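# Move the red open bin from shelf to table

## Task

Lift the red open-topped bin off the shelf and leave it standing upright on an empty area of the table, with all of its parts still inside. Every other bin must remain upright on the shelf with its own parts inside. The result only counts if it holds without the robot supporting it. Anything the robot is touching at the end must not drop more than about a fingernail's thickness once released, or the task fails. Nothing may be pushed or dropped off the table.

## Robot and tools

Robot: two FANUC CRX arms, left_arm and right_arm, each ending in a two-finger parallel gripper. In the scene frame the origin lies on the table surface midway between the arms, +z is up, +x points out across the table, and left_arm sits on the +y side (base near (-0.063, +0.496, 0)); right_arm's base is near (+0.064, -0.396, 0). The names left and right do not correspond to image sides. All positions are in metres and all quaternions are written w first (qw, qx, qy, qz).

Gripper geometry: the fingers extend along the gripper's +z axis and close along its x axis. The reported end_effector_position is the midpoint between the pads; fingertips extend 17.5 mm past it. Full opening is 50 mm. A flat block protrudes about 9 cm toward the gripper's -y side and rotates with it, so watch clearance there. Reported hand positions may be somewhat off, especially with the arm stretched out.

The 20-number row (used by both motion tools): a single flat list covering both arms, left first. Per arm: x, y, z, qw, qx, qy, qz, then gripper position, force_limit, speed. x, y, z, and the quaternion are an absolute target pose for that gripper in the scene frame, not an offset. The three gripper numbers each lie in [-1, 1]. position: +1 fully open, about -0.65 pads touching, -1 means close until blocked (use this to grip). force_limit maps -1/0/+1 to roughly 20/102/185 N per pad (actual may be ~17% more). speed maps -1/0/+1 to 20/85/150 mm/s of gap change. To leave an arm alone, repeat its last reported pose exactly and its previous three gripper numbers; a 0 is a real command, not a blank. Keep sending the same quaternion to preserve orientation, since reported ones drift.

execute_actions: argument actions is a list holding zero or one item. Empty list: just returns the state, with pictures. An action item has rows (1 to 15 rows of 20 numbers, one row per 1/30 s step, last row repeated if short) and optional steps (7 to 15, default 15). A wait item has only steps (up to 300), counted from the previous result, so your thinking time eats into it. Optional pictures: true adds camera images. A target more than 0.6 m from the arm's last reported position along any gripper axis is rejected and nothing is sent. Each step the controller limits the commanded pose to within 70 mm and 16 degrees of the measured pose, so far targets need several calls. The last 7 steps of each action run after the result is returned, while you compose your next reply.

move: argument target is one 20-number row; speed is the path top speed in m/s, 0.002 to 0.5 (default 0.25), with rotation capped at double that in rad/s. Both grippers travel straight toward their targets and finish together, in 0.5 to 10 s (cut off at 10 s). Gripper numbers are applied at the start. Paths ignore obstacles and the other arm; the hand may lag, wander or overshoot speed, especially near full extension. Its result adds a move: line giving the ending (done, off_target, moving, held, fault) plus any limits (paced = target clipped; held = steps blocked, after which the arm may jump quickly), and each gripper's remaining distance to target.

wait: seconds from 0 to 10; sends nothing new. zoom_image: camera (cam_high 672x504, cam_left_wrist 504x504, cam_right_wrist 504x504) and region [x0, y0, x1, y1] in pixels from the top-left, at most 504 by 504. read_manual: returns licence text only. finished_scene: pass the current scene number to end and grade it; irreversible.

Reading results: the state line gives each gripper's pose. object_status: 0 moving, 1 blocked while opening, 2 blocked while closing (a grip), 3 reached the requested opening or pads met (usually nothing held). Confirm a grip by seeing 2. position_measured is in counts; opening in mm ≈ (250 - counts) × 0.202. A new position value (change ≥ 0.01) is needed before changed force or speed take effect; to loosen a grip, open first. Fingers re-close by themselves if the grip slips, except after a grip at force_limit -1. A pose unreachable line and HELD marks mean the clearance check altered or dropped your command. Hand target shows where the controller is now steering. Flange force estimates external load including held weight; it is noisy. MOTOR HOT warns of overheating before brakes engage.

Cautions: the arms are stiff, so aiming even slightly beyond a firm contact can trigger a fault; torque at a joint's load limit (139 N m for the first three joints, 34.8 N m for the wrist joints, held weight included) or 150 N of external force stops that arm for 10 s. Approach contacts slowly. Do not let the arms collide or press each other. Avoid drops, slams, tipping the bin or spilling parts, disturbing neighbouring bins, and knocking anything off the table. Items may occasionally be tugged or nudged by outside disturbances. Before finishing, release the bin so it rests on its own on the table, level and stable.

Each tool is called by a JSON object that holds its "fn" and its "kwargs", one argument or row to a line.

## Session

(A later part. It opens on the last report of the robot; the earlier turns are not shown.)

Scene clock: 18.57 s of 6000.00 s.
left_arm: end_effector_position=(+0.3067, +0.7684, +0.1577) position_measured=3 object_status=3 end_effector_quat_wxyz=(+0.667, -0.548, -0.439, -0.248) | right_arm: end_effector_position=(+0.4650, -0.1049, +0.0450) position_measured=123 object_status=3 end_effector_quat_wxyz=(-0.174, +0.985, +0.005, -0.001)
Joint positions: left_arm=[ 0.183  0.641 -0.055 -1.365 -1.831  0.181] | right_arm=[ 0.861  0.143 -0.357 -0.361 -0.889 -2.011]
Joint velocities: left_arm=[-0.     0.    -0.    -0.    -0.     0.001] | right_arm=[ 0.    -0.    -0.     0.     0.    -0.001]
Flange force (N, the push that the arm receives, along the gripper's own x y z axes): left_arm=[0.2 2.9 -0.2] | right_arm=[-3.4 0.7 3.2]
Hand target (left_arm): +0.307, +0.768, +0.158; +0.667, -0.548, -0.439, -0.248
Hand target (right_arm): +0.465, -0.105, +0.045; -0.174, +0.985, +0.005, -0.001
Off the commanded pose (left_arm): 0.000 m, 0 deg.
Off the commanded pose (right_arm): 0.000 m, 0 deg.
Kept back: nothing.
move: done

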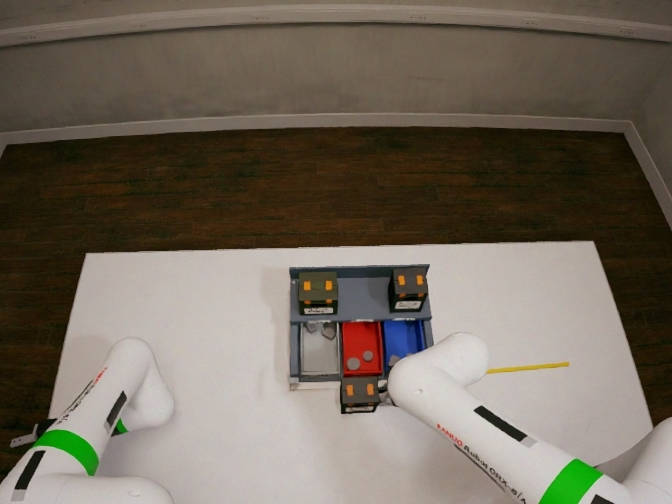

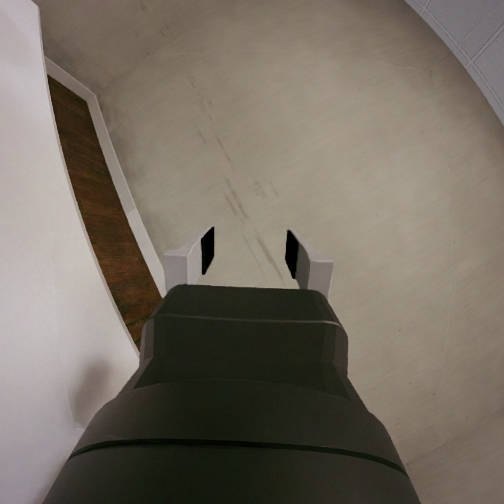

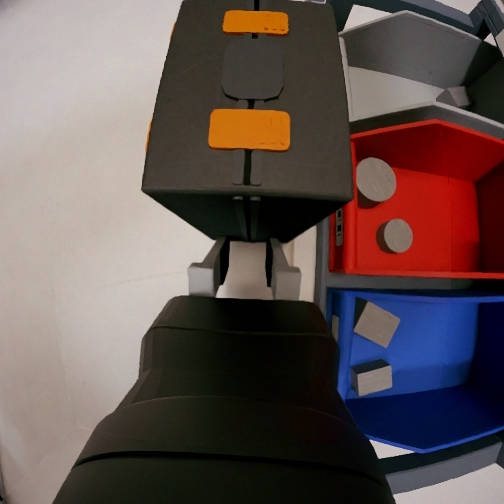

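{"fn": "move", "kwargs": {
  "target": [0.3067,0.7684,0.1577,0.667,-0.548,-0.439,-0.248,1,0,0,0.463,0.0,0.045,-0.174,0.985,0.005,-0.001,0.2,-0.3,-0.5],
  "speed": 0.07
}}

{"fn": "move", "kwargs": {
  "target": [0.3067,0.7684,0.1577,0.667,-0.548,-0.439,-0.248,1,0,0,0.48,-0.05,0.085,-0.1,0.995,0.005,-0.001,0.1,0,-0.5],
  "speed": 0.15
}}

{"fn": "move", "kwargs": {
  "target": [0.3067,0.7684,0.1577,0.667,-0.548,-0.439,-0.248,1,0,0,0.536,-0.063,0.078,0.087,0.996,0.005,0,0.1,0,-0.5],
  "speed": 0.2
}}

{"fn": "zoom_image", "kwargs": {
  "camera": "cam_right_wrist",
  "region": [150, 130, 350, 300]
}}

Scene clock: 20.97 s of 6000.00 s.
left_arm: end_effector_position=(+0.3067, +0.7684, +0.1577) position_measured=3 object_status=3 end_effector_quat_wxyz=(+0.667, -0.548, -0.439, -0.248) | right_arm: end_effector_position=(+0.4630, +0.0001, +0.0450) position_measured=123 object_status=3 end_effector_quat_wxyz=(-0.174, +0.985, +0.005, -0.001)
Joint positions: left_arm=[ 0.183  0.641 -0.055 -1.365 -1.831  0.181] | right_arm=[ 1.045  0.248 -0.241 -0.316 -0.844 -2.216]
Joint velocities: left_arm=[-0.     0.    -0.    -0.    -0.    -0.001] | right_arm=[ 0.     0.001 -0.001 -0.001 -0.001  0.   ]
Flange force (N, the push that the arm receives, along the gripper's own x y z axes): left_arm=[0.8 2.2 -2.2] | right_arm=[-2.8 0.9 4.4]
Hand target (left_arm): +0.307, +0.768, +0.158; +0.667, -0.548, -0.439, -0.248
Hand target (right_arm): +0.463, +0.000, +0.045; -0.174, +0.985, +0.005, -0.001
Off the commanded pose (left_arm): 0.000 m, 0 deg.
Off the commanded pose (right_arm): 0.000 m, 0 deg.
Kept back: nothing.
move: done

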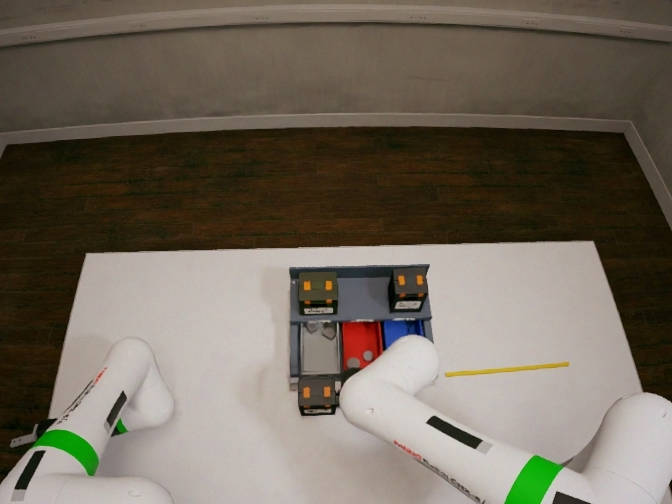

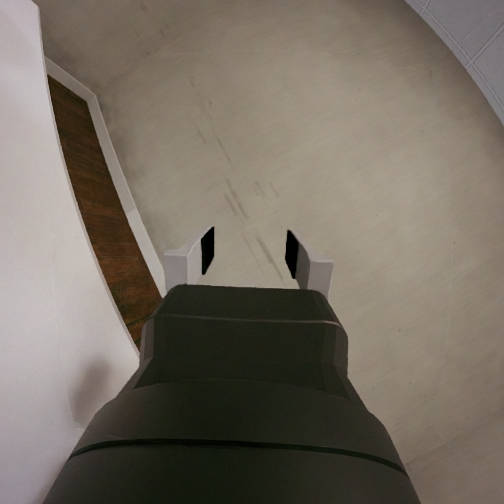

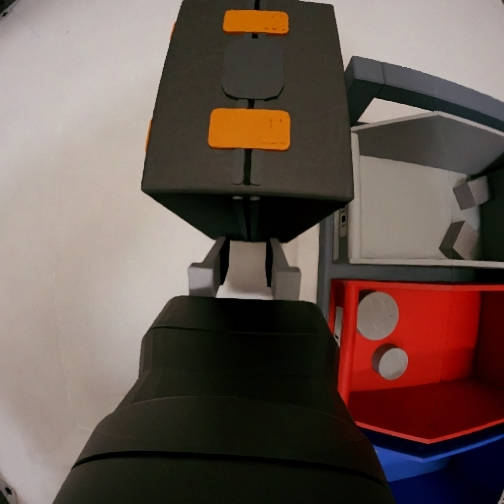

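Scene clock: 21.77 s of 6000.00 s.
left_arm: end_effector_position=(+0.3067, +0.7684, +0.1577) position_measured=3 object_status=3 end_effector_quat_wxyz=(+0.667, -0.548, -0.439, -0.248) | right_arm: end_effector_position=(+0.4800, -0.0502, +0.0851) position_measured=138 object_status=3 end_effector_quat_wxyz=(-0.100, +0.995, +0.005, -0.001)
Joint positions: left_arm=[ 0.183  0.641 -0.055 -1.365 -1.831  0.181] | right_arm=[ 1.023  0.205 -0.19  -0.162 -1.037 -2.304]
Joint velocities: left_arm=[-0.     0.     0.     0.     0.    -0.001] | right_arm=[0.    0.    0.    0.001 0.    0.001]
Flange force (N, the push that the arm receives, along the gripper's own x y z axes): left_arm=[2.1 4.2 -2.9] | right_arm=[-0.1 -1.4 4.3]
Hand target (left_arm): +0.307, +0.768, +0.158; +0.667, -0.548, -0.439, -0.248
Hand target (right_arm): +0.480, -0.050, +0.085; -0.100, +0.995, +0.005, -0.001
Off the commanded pose (left_arm): 0.000 m, 0 deg.
Off the commanded pose (right_arm): 0.000 m, 0 deg.
Kept back: nothing.
move: done

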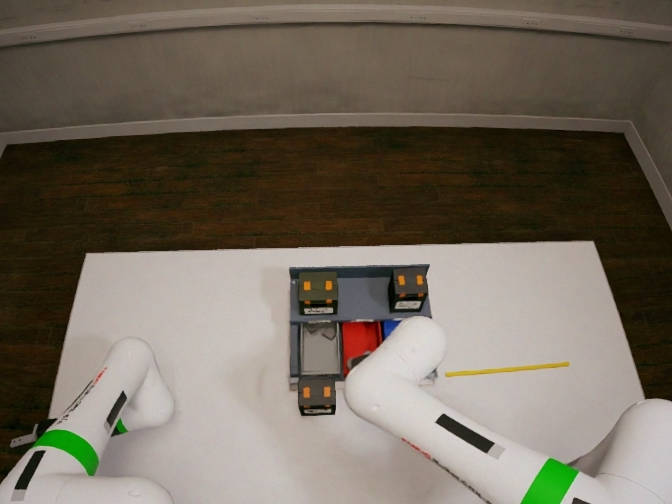

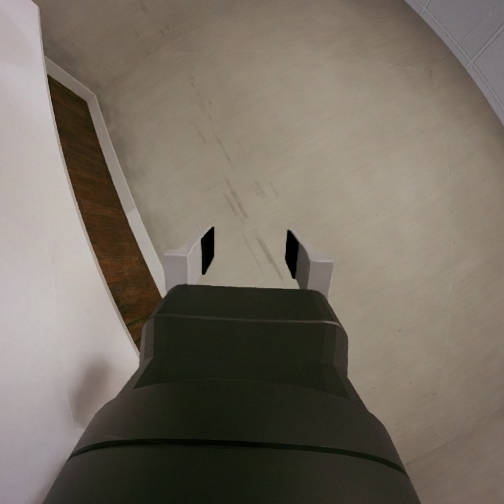

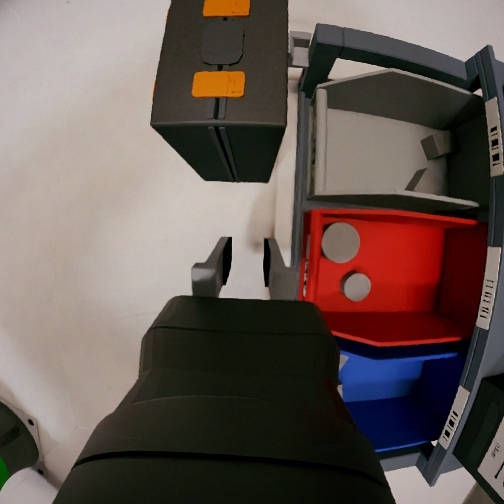

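Scene clock: 23.03 s of 6000.00 s.
left_arm: end_effector_position=(+0.3067, +0.7684, +0.1577) position_measured=3 object_status=3 end_effector_quat_wxyz=(+0.667, -0.548, -0.439, -0.248) | right_arm: end_effector_position=(+0.5360, -0.0631, +0.0780) position_measured=138 object_status=3 end_effector_quat_wxyz=(+0.087, +0.996, +0.005, -0.000)
Joint positions: left_arm=[ 0.183  0.641 -0.055 -1.365 -1.831  0.181] | right_arm=[ 1.083  0.452  0.065  0.115 -1.32  -2.474]
Joint velocities: left_arm=[-0.     0.001  0.     0.    -0.    -0.   ] | right_arm=[ 0.     0.     0.001  0.001 -0.    -0.002]
Flange force (N, the push that the arm receives, along the gripper's own x y z axes): left_arm=[1.1 5.5 -3.9] | right_arm=[-3.1 -0.9 3.3]
Hand target (left_arm): +0.307, +0.768, +0.158; +0.667, -0.548, -0.439, -0.248
Hand target (right_arm): +0.536, -0.063, +0.078; +0.087, +0.996, +0.005, -0.000
Off the commanded pose (left_arm): 0.000 m, 0 deg.
Off the commanded pose (right_arm): 0.000 m, 0 deg.
Kept back: nothing.
move: done

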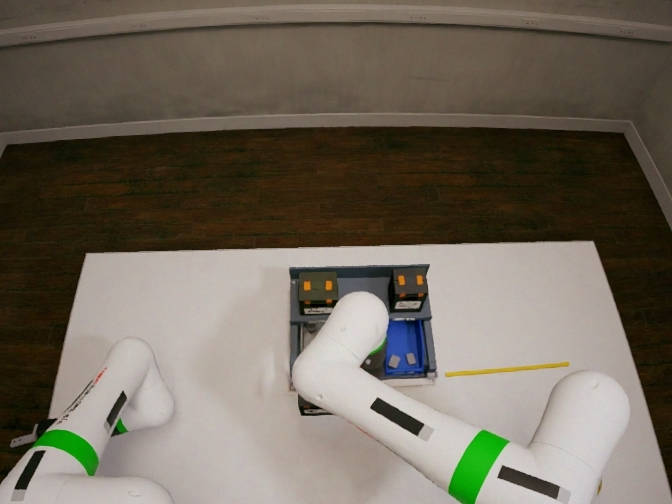

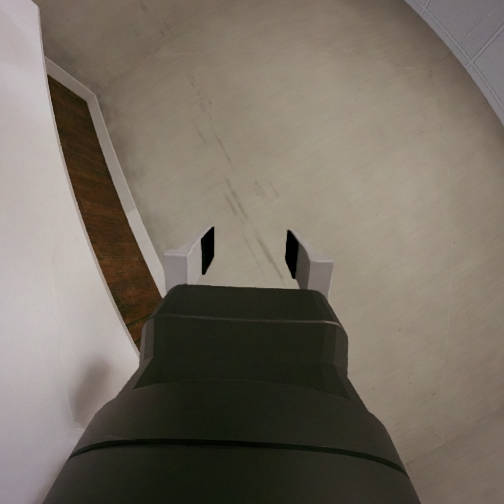

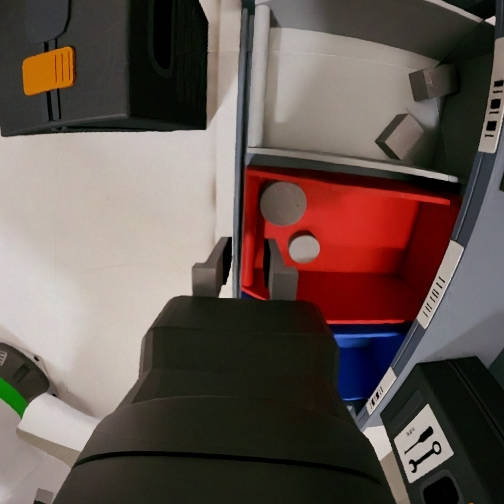

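Region (150, 130, 350, 300) of cam_right_wrist's 504x504 image, scaled by 2.520, with more detail than that image has; it fills the top 428 rows of this view, and the rest is white.

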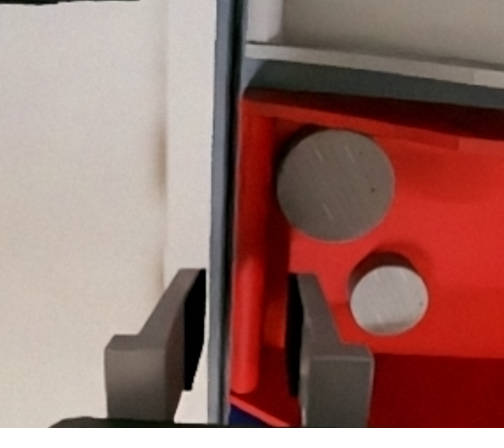

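{"fn": "move", "kwargs": {
  "target": [0.3067,0.7684,0.1577,0.667,-0.548,-0.439,-0.248,1,0,0,0.536,-0.067,0.058,0.087,0.996,0.005,0,-0.12,0,-0.5],
  "speed": 0.03
}}

{"fn": "zoom_image", "kwargs": {
  "camera": "cam_right_wrist",
  "region": [150, 130, 350, 300]
}}

Scene clock: 24.33 s of 6000.00 s.
left_arm: end_effector_position=(+0.3067, +0.7684, +0.1577) position_measured=3 object_status=3 end_effector_quat_wxyz=(+0.667, -0.548, -0.439, -0.248) | right_arm: end_effector_position=(+0.5360, -0.0670, +0.0580) position_measured=171 object_status=3 end_effector_quat_wxyz=(+0.087, +0.996, +0.005, -0.000)
Joint positions: left_arm=[ 0.183  0.641 -0.055 -1.365 -1.831  0.181] | right_arm=[ 1.079  0.464  0.031  0.118 -1.274 -2.475]
Joint velocities: left_arm=[-0.    -0.001 -0.    -0.    -0.001  0.   ] | right_arm=[-0.     0.    -0.001  0.    -0.    -0.   ]
Flange force (N, the push that the arm receives, along the gripper's own x y z axes): left_arm=[0.7 2.8 -0.6] | right_arm=[-2.7 -1.0 4.3]
Hand target (left_arm): +0.307, +0.768, +0.158; +0.667, -0.548, -0.439, -0.248
Hand target (right_arm): +0.536, -0.067, +0.058; +0.087, +0.996, +0.005, +0.000
Off the commanded pose (left_arm): 0.000 m, 0 deg.
Off the commanded pose (right_arm): 0.000 m, 0 deg.
Kept back: nothing.
move: done

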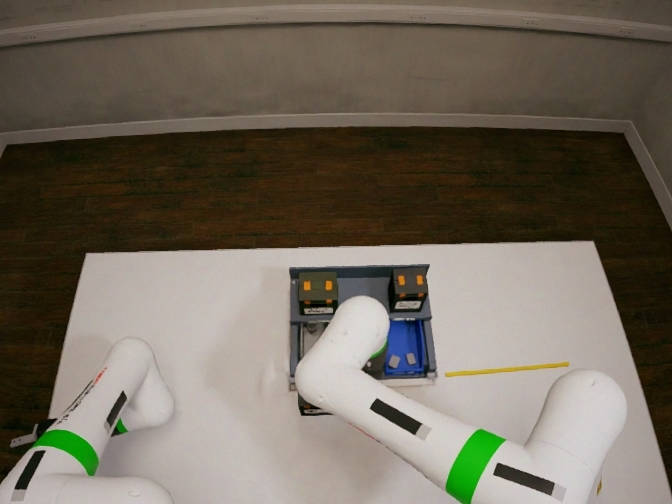

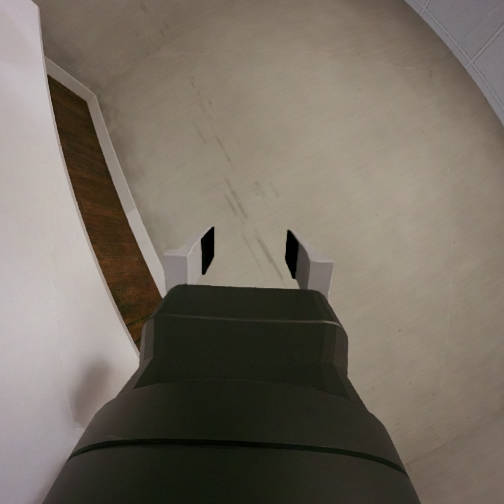

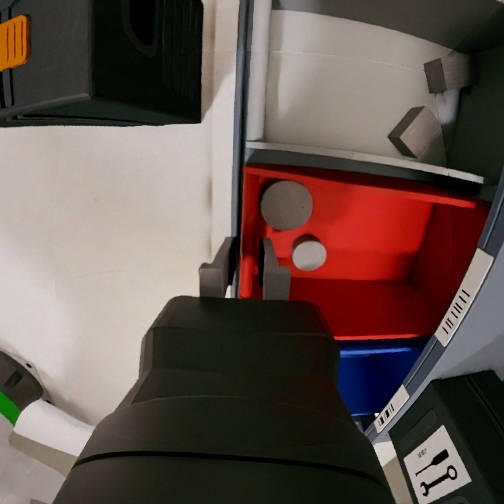

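Region (150, 130, 350, 300) of cam_right_wrist's 504x504 image, scaled by 2.520, with more detail than that image has; it fills the top 428 rows of this view, and the rest is white.

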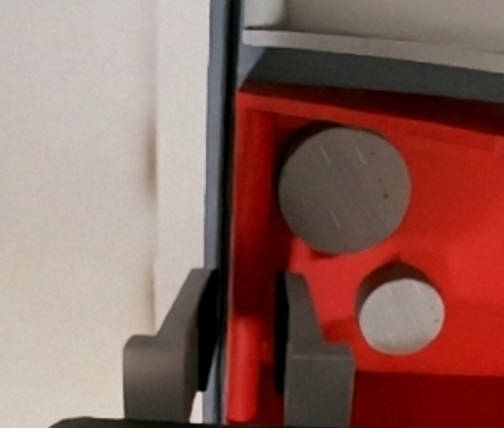

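Clear. Descend.

{"fn": "move", "kwargs": {
  "target": [0.3067,0.7684,0.1577,0.667,-0.548,-0.439,-0.248,1,0,0,0.5355,-0.066,0.043,0.087,0.996,0.005,0,-0.15,0,-0.5],
  "speed": 0.018
}}

{"fn": "move", "kwargs": {
  "target": [0.3067,0.7684,0.1577,0.667,-0.548,-0.439,-0.248,1,0,0,0.5355,-0.066,0.043,0.087,0.996,0.005,0,-1,0.2,-0.5]
}}

{"fn": "move", "kwargs": {
  "target": [0.3067,0.7684,0.1577,0.667,-0.548,-0.439,-0.248,1,0,0,0.532,-0.066,0.060,0.087,0.996,0.005,0,-1,0.2,-0.5],
  "speed": 0.015
}}

Scene clock: 26.13 s of 6000.00 s.
left_arm: end_effector_position=(+0.3067, +0.7684, +0.1577) position_measured=3 object_status=3 end_effector_quat_wxyz=(+0.667, -0.548, -0.439, -0.248) | right_arm: end_effector_position=(+0.5355, -0.0660, +0.0430) position_measured=175 object_status=3 end_effector_quat_wxyz=(+0.087, +0.996, +0.005, -0.000)
Joint positions: left_arm=[ 0.183  0.641 -0.055 -1.365 -1.831  0.181] | right_arm=[ 1.081  0.479  0.015  0.119 -1.243 -2.481]
Joint velocities: left_arm=[ 0.     0.001 -0.    -0.     0.001  0.   ] | right_arm=[-0.    -0.    -0.     0.001  0.001  0.002]
Flange force (N, the push that the arm receives, along the gripper's own x y z axes): left_arm=[0.4 7.0 -2.5] | right_arm=[-3.8 -0.8 4.3]
Hand target (left_arm): +0.307, +0.768, +0.158; +0.667, -0.548, -0.439, -0.248
Hand target (right_arm): +0.536, -0.066, +0.043; +0.087, +0.996, +0.005, +0.000
Off the commanded pose (left_arm): 0.000 m, 0 deg.
Off the commanded pose (right_arm): 0.000 m, 0 deg.
Kept back: nothing.
move: done

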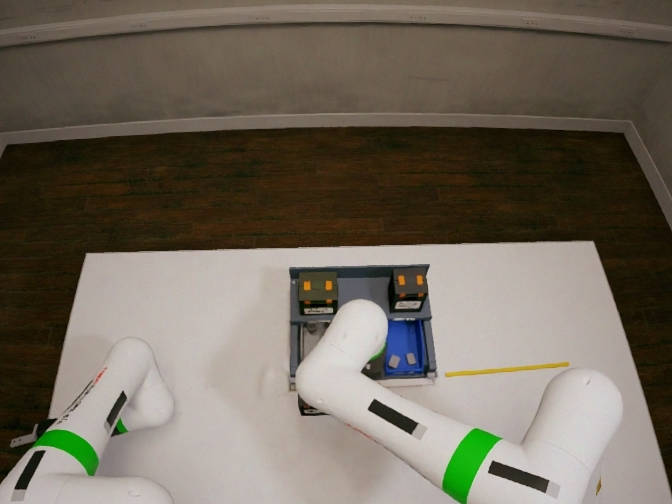

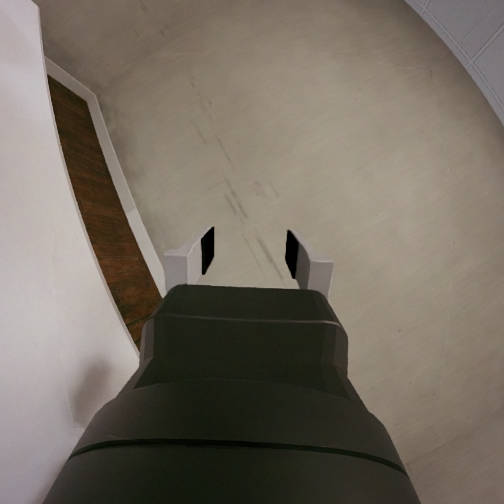

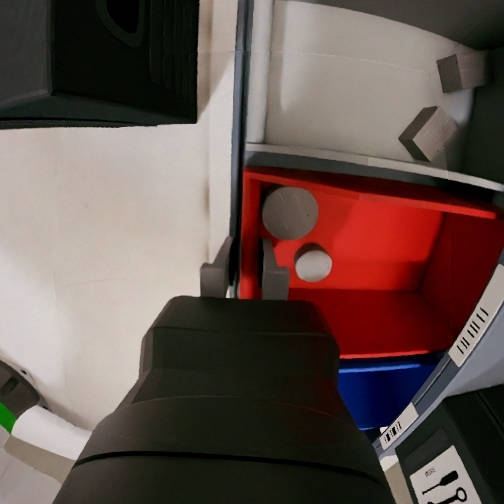

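Scene clock: 26.83 s of 6000.00 s.
left_arm: end_effector_position=(+0.3067, +0.7684, +0.1577) position_measured=3 object_status=3 end_effector_quat_wxyz=(+0.667, -0.548, -0.439, -0.248) | right_arm: end_effector_position=(+0.5355, -0.0660, +0.0430) position_measured=211 object_status=2 end_effector_quat_wxyz=(+0.087, +0.996, +0.005, -0.000)
Joint positions: left_arm=[ 0.183  0.641 -0.055 -1.365 -1.831  0.181] | right_arm=[ 1.081  0.479  0.015  0.119 -1.243 -2.481]
Joint velocities: left_arm=[ 0.  0.  0.  0.  0. -0.] | right_arm=[-0.    -0.    -0.    -0.001  0.001  0.   ]
Flange force (N, the push that the arm receives, along the gripper's own x y z axes): left_arm=[1.4 4.5 -3.7] | right_arm=[-2.3 -2.7 1.8]
Hand target (left_arm): +0.307, +0.768, +0.158; +0.667, -0.548, -0.439, -0.248
Hand target (right_arm): +0.536, -0.066, +0.043; +0.087, +0.996, +0.005, +0.000
Off the commanded pose (left_arm): 0.000 m, 0 deg.
Off the commanded pose (right_arm): 0.000 m, 0 deg.
Kept back: nothing.
move: done

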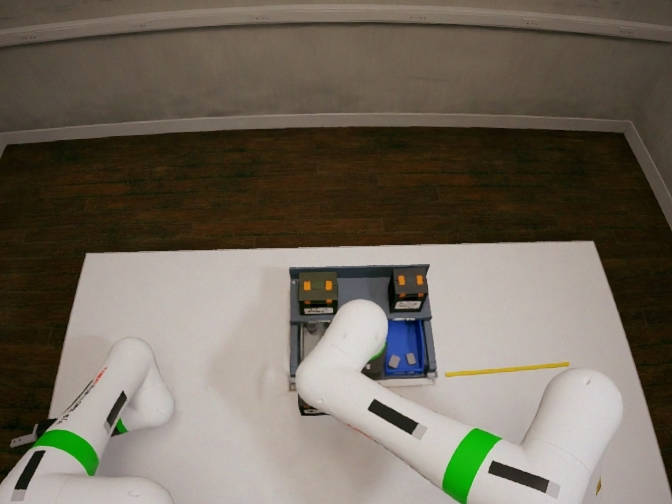

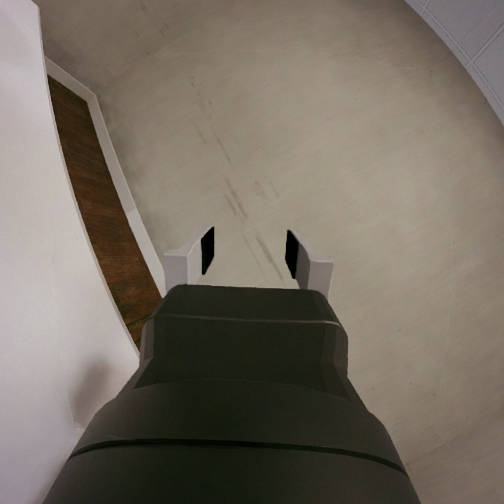

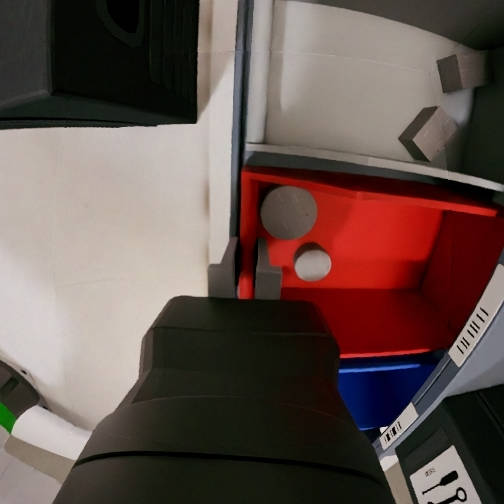

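Scene clock: 28.20 s of 6000.00 s.
left_arm: end_effector_position=(+0.3067, +0.7684, +0.1577) position_measured=3 object_status=3 end_effector_quat_wxyz=(+0.667, -0.548, -0.439, -0.248) | right_arm: end_effector_position=(+0.5320, -0.0660, +0.0600) position_measured=211 object_status=2 end_effector_quat_wxyz=(+0.087, +0.996, +0.005, +0.000)
Joint positions: left_arm=[ 0.183  0.641 -0.055 -1.365 -1.831  0.181] | right_arm=[ 1.086  0.456  0.025  0.117 -1.276 -2.481]
Joint velocities: left_arm=[-0.     0.    -0.     0.    -0.     0.001] | right_arm=[-0.     0.    -0.001  0.    -0.001  0.   ]
Flange force (N, the push that the arm receives, along the gripper's own x y z axes): left_arm=[0.3 5.3 -3.6] | right_arm=[-0.5 -3.3 7.5]
Hand target (left_arm): +0.307, +0.768, +0.158; +0.667, -0.548, -0.439, -0.248
Hand target (right_arm): +0.532, -0.066, +0.060; +0.087, +0.996, +0.005, -0.000
Off the commanded pose (left_arm): 0.000 m, 0 deg.
Off the commanded pose (right_arm): 0.000 m, 0 deg.
Kept back: nothing.
move: done

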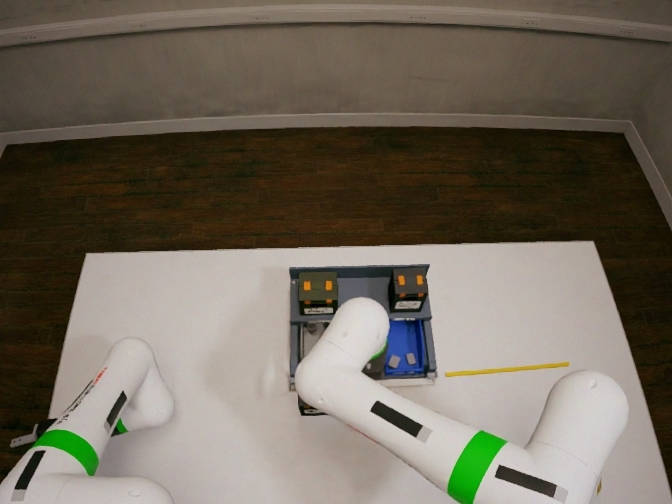

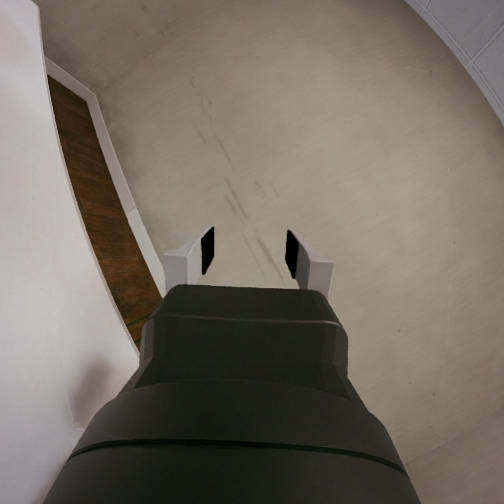

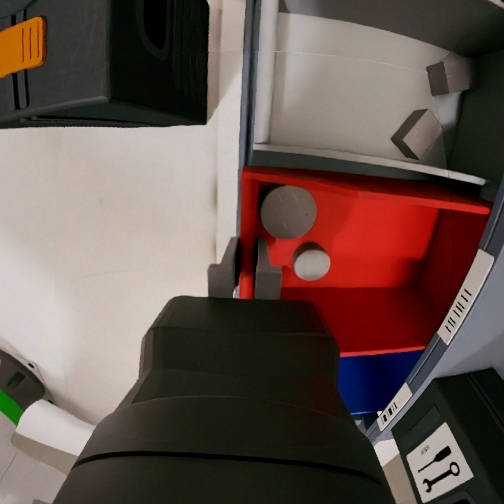

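{"fn": "move", "kwargs": {
  "target": [0.3067,0.7684,0.1577,0.667,-0.548,-0.439,-0.248,1,0,0,0.33,-0.067,0.074,0.087,0.996,0.005,0,-1,0.2,-0.5],
  "speed": 0.07
}}

{"fn": "move", "kwargs": {
  "target": [0.3067,0.7684,0.1577,0.667,-0.548,-0.439,-0.248,1,0,0,0.28,-0.12,0.05,0.087,0.996,0.005,0,-1,0.2,-0.5],
  "speed": 0.08
}}

{"fn": "move", "kwargs": {
  "target": [0.3067,0.7684,0.1577,0.667,-0.548,-0.439,-0.248,1,0,0,0.28,-0.12,0.040,0.087,0.996,0.005,0,-1,0.2,-0.5],
  "speed": 0.012
}}

Scene clock: 31.70 s of 6000.00 s.
left_arm: end_effector_position=(+0.3067, +0.7684, +0.1577) position_measured=3 object_status=3 end_effector_quat_wxyz=(+0.667, -0.548, -0.439, -0.248) | right_arm: end_effector_position=(+0.3298, -0.0665, +0.0740) position_measured=211 object_status=2 end_effector_quat_wxyz=(+0.087, +0.996, +0.005, -0.000)
Joint positions: left_arm=[ 0.183  0.641 -0.055 -1.365 -1.831  0.181] | right_arm=[ 1.437  0.109 -0.371  0.062 -1.256 -2.815]
Joint velocities: left_arm=[ 0.     0.     0.    -0.    -0.001  0.001] | right_arm=[-0.    -0.    -0.    -0.001 -0.    -0.001]
Flange force (N, the push that the arm receives, along the gripper's own x y z axes): left_arm=[1.9 4.1 -3.3] | right_arm=[-2.5 -2.5 8.2]
Hand target (left_arm): +0.307, +0.768, +0.158; +0.667, -0.548, -0.439, -0.248
Hand target (right_arm): +0.330, -0.067, +0.074; +0.087, +0.996, +0.005, +0.000
Off the commanded pose (left_arm): 0.000 m, 0 deg.
Off the commanded pose (right_arm): 0.000 m, 0 deg.
Kept back: nothing.
move: done

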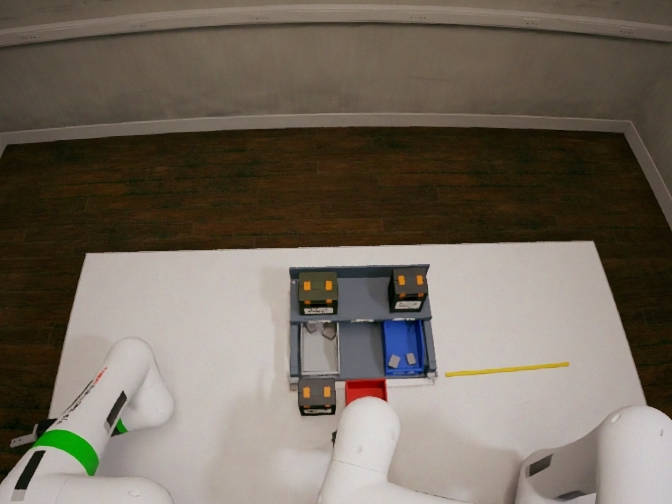

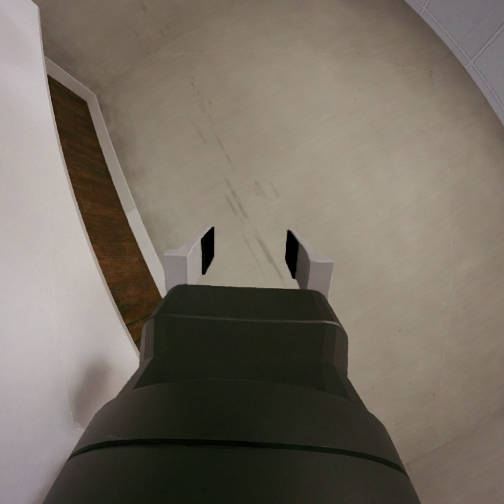

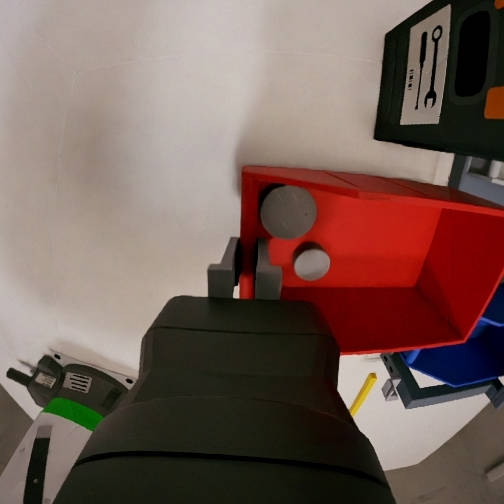

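Scene clock: 32.93 s of 6000.00 s.
left_arm: end_effector_position=(+0.3067, +0.7684, +0.1577) position_measured=3 object_status=3 end_effector_quat_wxyz=(+0.667, -0.548, -0.439, -0.248) | right_arm: end_effector_position=(+0.2799, -0.1198, +0.0500) position_measured=211 object_status=2 end_effector_quat_wxyz=(+0.087, +0.996, +0.005, -0.000)
Joint positions: left_arm=[ 0.183  0.641 -0.055 -1.365 -1.831  0.181] | right_arm=[ 1.519 -0.043 -0.588  0.048 -1.195 -2.894]
Joint velocities: left_arm=[-0.     0.001 -0.    -0.     0.     0.   ] | right_arm=[ 0.    -0.     0.    -0.001 -0.001  0.001]
Flange force (N, the push that the arm receives, along the gripper's own x y z axes): left_arm=[1.6 1.0 -1.3] | right_arm=[-2.3 -1.3 7.9]
Hand target (left_arm): +0.307, +0.768, +0.158; +0.667, -0.548, -0.439, -0.248
Hand target (right_arm): +0.280, -0.120, +0.050; +0.087, +0.996, +0.005, -0.000
Off the commanded pose (left_arm): 0.000 m, 0 deg.
Off the commanded pose (right_arm): 0.000 m, 0 deg.
Kept back: nothing.
move: done

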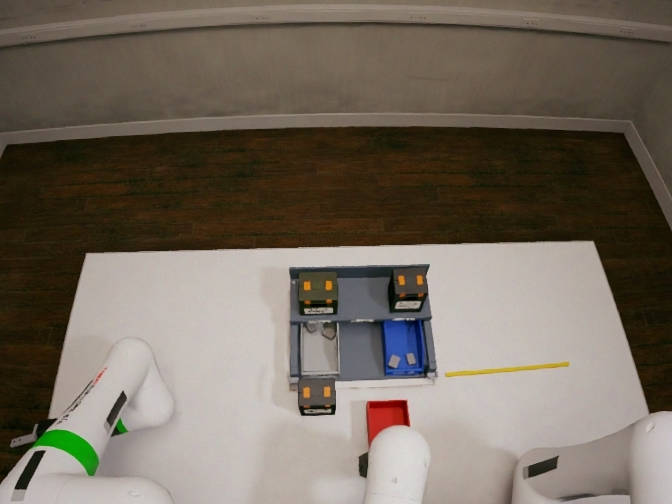

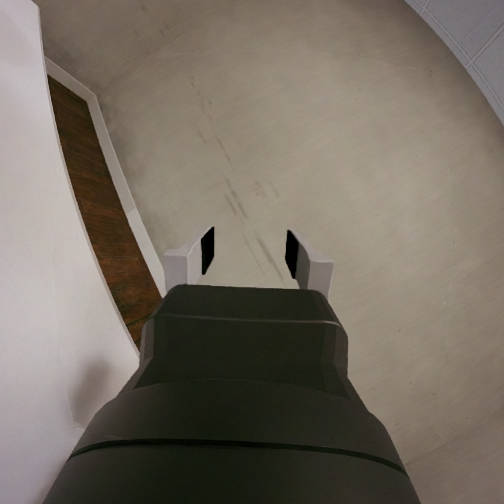

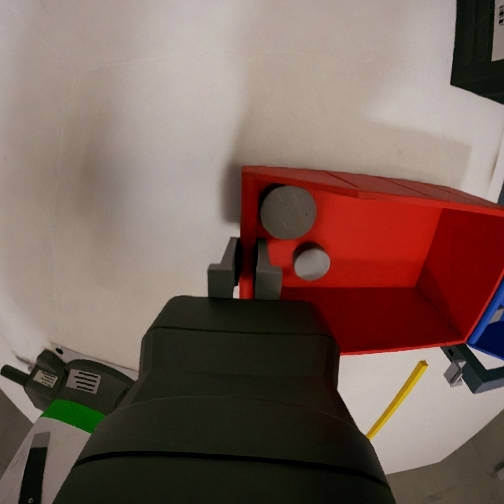

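Scene clock: 34.00 s of 6000.00 s.
left_arm: end_effector_position=(+0.3067, +0.7684, +0.1577) position_measured=3 object_status=3 end_effector_quat_wxyz=(+0.667, -0.548, -0.439, -0.248) | right_arm: end_effector_position=(+0.2800, -0.1200, +0.0400) position_measured=211 object_status=2 end_effector_quat_wxyz=(+0.087, +0.996, +0.005, +0.000)
Joint positions: left_arm=[ 0.183  0.641 -0.055 -1.365 -1.831  0.181] | right_arm=[ 1.519 -0.028 -0.601  0.049 -1.167 -2.896]
Joint velocities: left_arm=[-0.  0. -0. -0.  0.  0.] | right_arm=[-0.001 -0.     0.001 -0.     0.001 -0.002]
Flange force (N, the push that the arm receives, along the gripper's own x y z axes): left_arm=[2.1 4.0 -4.4] | right_arm=[-4.2 -3.1 7.5]
Hand target (left_arm): +0.307, +0.768, +0.158; +0.667, -0.548, -0.439, -0.248
Hand target (right_arm): +0.280, -0.120, +0.040; +0.087, +0.996, +0.005, -0.000
Off the commanded pose (left_arm): 0.000 m, 0 deg.
Off the commanded pose (right_arm): 0.000 m, 0 deg.
Kept back: nothing.
move: done

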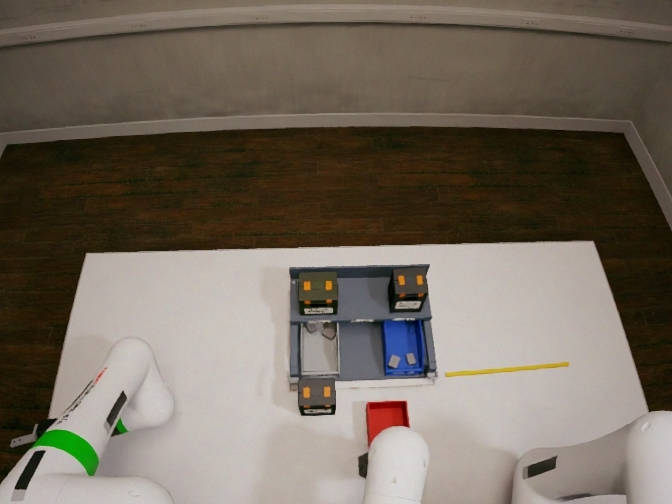

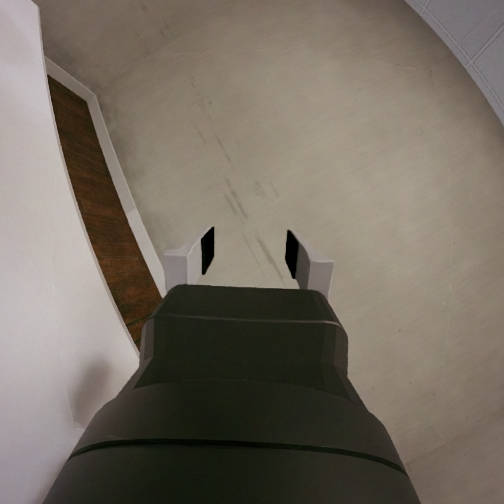

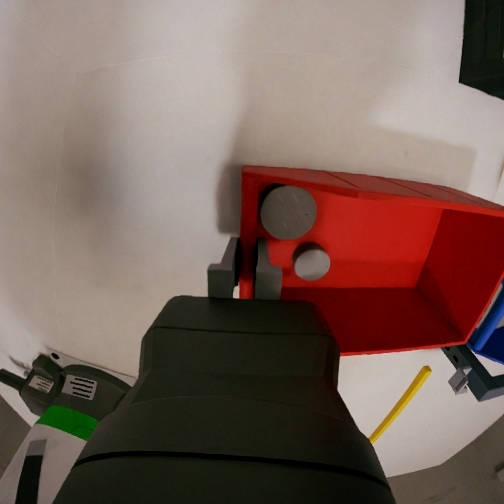

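{"fn": "move", "kwargs": {
  "target": [0.3067,0.7684,0.1577,0.667,-0.548,-0.439,-0.248,1,0,0,0.28,-0.12,0.0377,0.087,0.996,0.005,0,-1,0.2,-0.5],
  "speed": 0.006
}}

{"fn": "move", "kwargs": {
  "target": [0.3067,0.7684,0.1577,0.667,-0.548,-0.439,-0.248,1,0,0,0.28,-0.12,0.0377,0.087,0.996,0.005,0,-0.1,0.2,-0.5]
}}

{"fn": "move", "kwargs": {
  "target": [0.3067,0.7684,0.1577,0.667,-0.548,-0.439,-0.248,1,0,0,0.28,-0.12,0.09,0.087,0.996,0.005,0,-0.1,0.2,-0.5],
  "speed": 0.1
}}

Scene clock: 35.07 s of 6000.00 s.
left_arm: end_effector_position=(+0.3067, +0.7684, +0.1577) position_measured=3 object_status=3 end_effector_quat_wxyz=(+0.667, -0.548, -0.439, -0.248) | right_arm: end_effector_position=(+0.2800, -0.1200, +0.0377) position_measured=211 object_status=2 end_effector_quat_wxyz=(+0.087, +0.996, +0.005, +0.000)
Joint positions: left_arm=[ 0.183  0.641 -0.055 -1.365 -1.831  0.181] | right_arm=[ 1.519 -0.025 -0.604  0.049 -1.161 -2.896]
Joint velocities: left_arm=[-0.     0.    -0.    -0.     0.001  0.001] | right_arm=[ 0.    -0.     0.    -0.001 -0.001 -0.   ]
Flange force (N, the push that the arm receives, along the gripper's own x y z axes): left_arm=[2.3 0.6 -1.4] | right_arm=[-4.3 -2.1 7.5]
Hand target (left_arm): +0.307, +0.768, +0.158; +0.667, -0.548, -0.439, -0.248
Hand target (right_arm): +0.280, -0.120, +0.038; +0.087, +0.996, +0.005, -0.000
Off the commanded pose (left_arm): 0.000 m, 0 deg.
Off the commanded pose (right_arm): 0.000 m, 0 deg.
Kept back: nothing.
move: done

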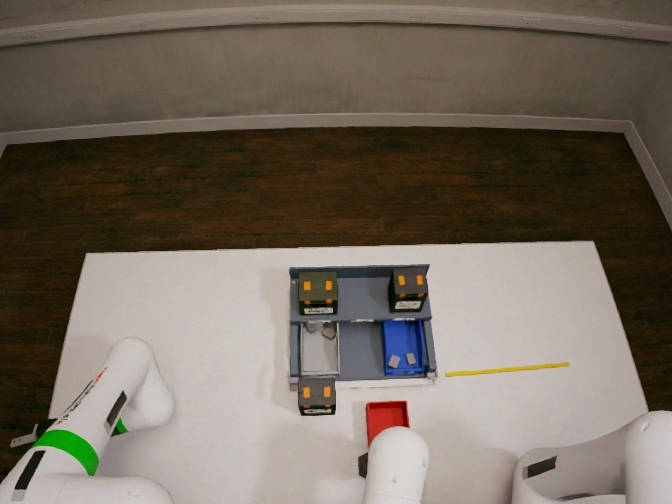

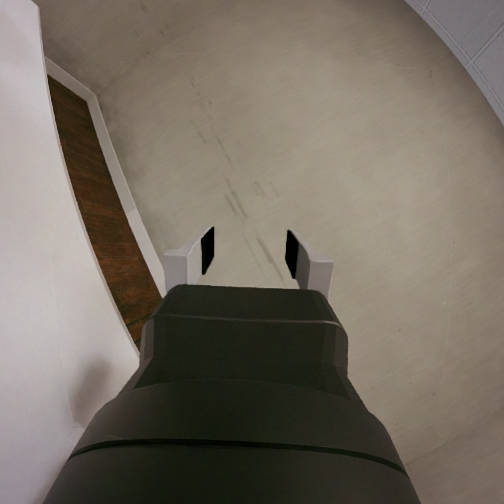

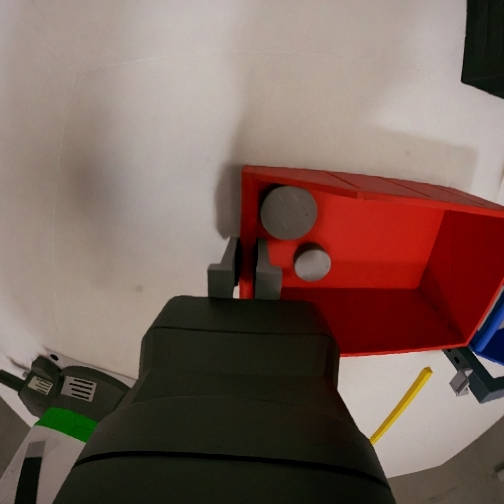

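Scene clock: 35.77 s of 6000.00 s.
left_arm: end_effector_position=(+0.3067, +0.7684, +0.1577) position_measured=3 object_status=3 end_effector_quat_wxyz=(+0.667, -0.548, -0.439, -0.248) | right_arm: end_effector_position=(+0.2800, -0.1200, +0.0377) position_measured=167 object_status=3 end_effector_quat_wxyz=(+0.087, +0.996, +0.005, +0.000)
Joint positions: left_arm=[ 0.183  0.641 -0.055 -1.365 -1.831  0.181] | right_arm=[ 1.519 -0.025 -0.604  0.049 -1.161 -2.896]
Joint velocities: left_arm=[-0.    -0.     0.     0.     0.001  0.001] | right_arm=[-0.    -0.     0.     0.001 -0.     0.001]
Flange force (N, the push that the arm receives, along the gripper's own x y z axes): left_arm=[1.2 7.1 -3.6] | right_arm=[-2.9 -3.1 4.8]
Hand target (left_arm): +0.307, +0.768, +0.158; +0.667, -0.548, -0.439, -0.248
Hand target (right_arm): +0.280, -0.120, +0.038; +0.087, +0.996, +0.005, +0.000
Off the commanded pose (left_arm): 0.000 m, 0 deg.
Off the commanded pose (right_arm): 0.000 m, 0 deg.
Kept back: nothing.
move: done

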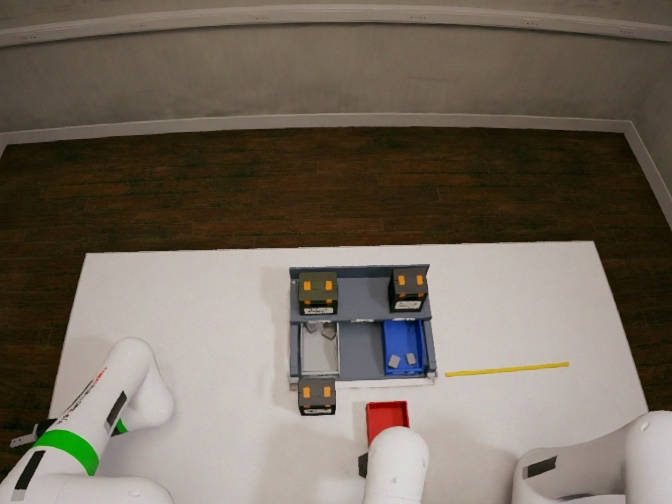

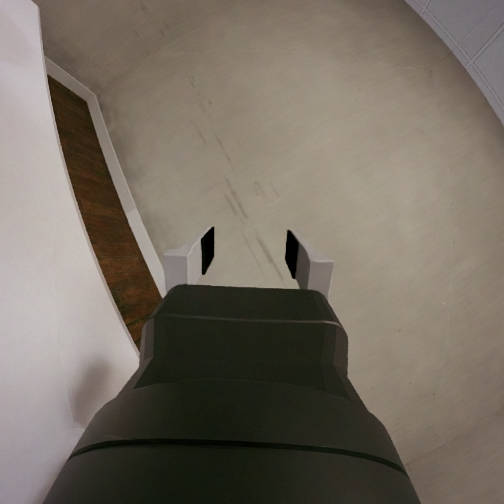

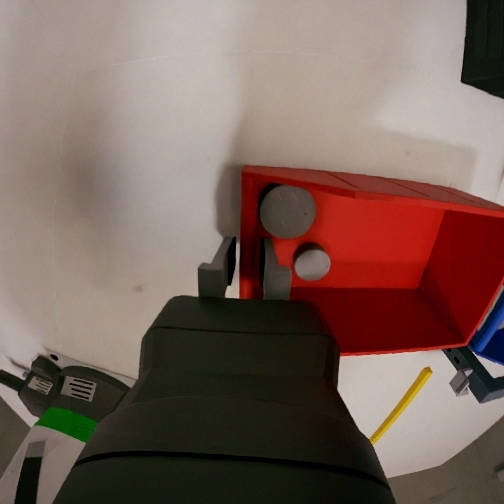

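Scene clock: 36.57 s of 6000.00 s.
left_arm: end_effector_position=(+0.3067, +0.7684, +0.1577) position_measured=3 object_status=3 end_effector_quat_wxyz=(+0.667, -0.548, -0.439, -0.248) | right_arm: end_effector_position=(+0.2800, -0.1202, +0.0901) position_measured=167 object_status=3 end_effector_quat_wxyz=(+0.087, +0.996, +0.005, -0.000)
Joint positions: left_arm=[ 0.183  0.641 -0.055 -1.365 -1.831  0.181] | right_arm=[ 1.519 -0.096 -0.531  0.047 -1.304 -2.889]
Joint velocities: left_arm=[-0.  0. -0.  0.  0. -0.] | right_arm=[-0.     0.    -0.001 -0.001  0.    -0.001]
Flange force (N, the push that the arm receives, along the gripper's own x y z axes): left_arm=[2.6 4.6 -2.7] | right_arm=[-2.2 -3.6 4.4]
Hand target (left_arm): +0.307, +0.768, +0.158; +0.667, -0.548, -0.439, -0.248
Hand target (right_arm): +0.280, -0.120, +0.090; +0.087, +0.996, +0.005, +0.000
Off the commanded pose (left_arm): 0.000 m, 0 deg.
Off the commanded pose (right_arm): 0.000 m, 0 deg.
Kept back: nothing.
move: done

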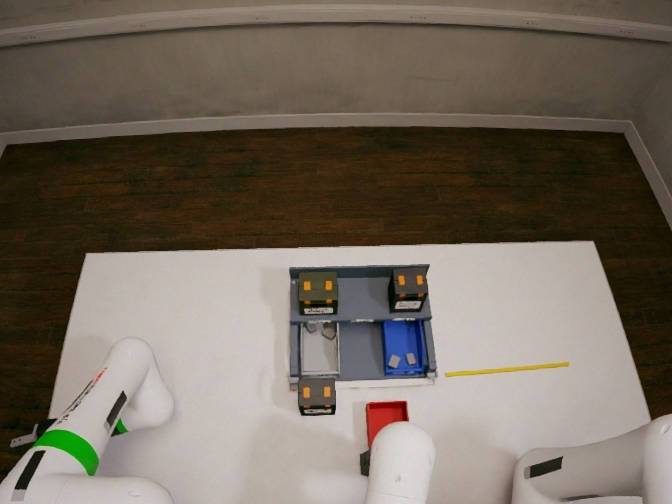

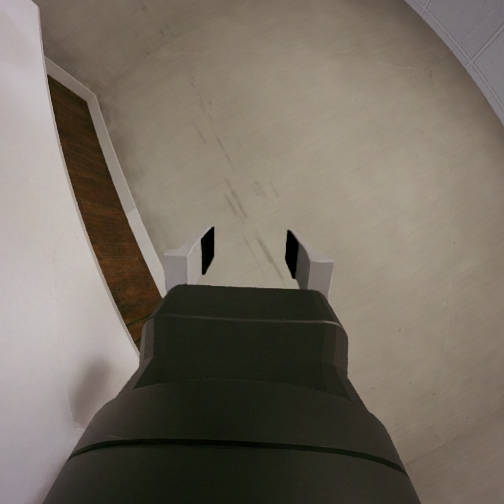

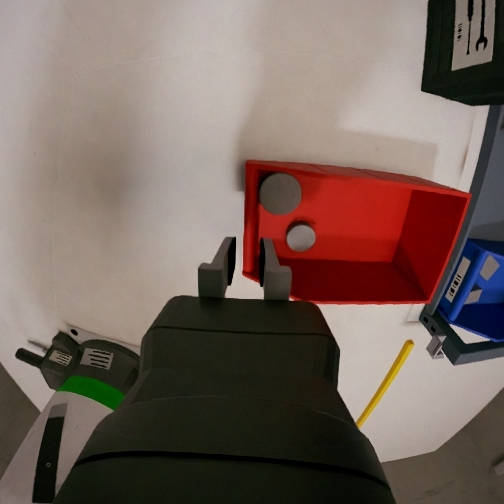

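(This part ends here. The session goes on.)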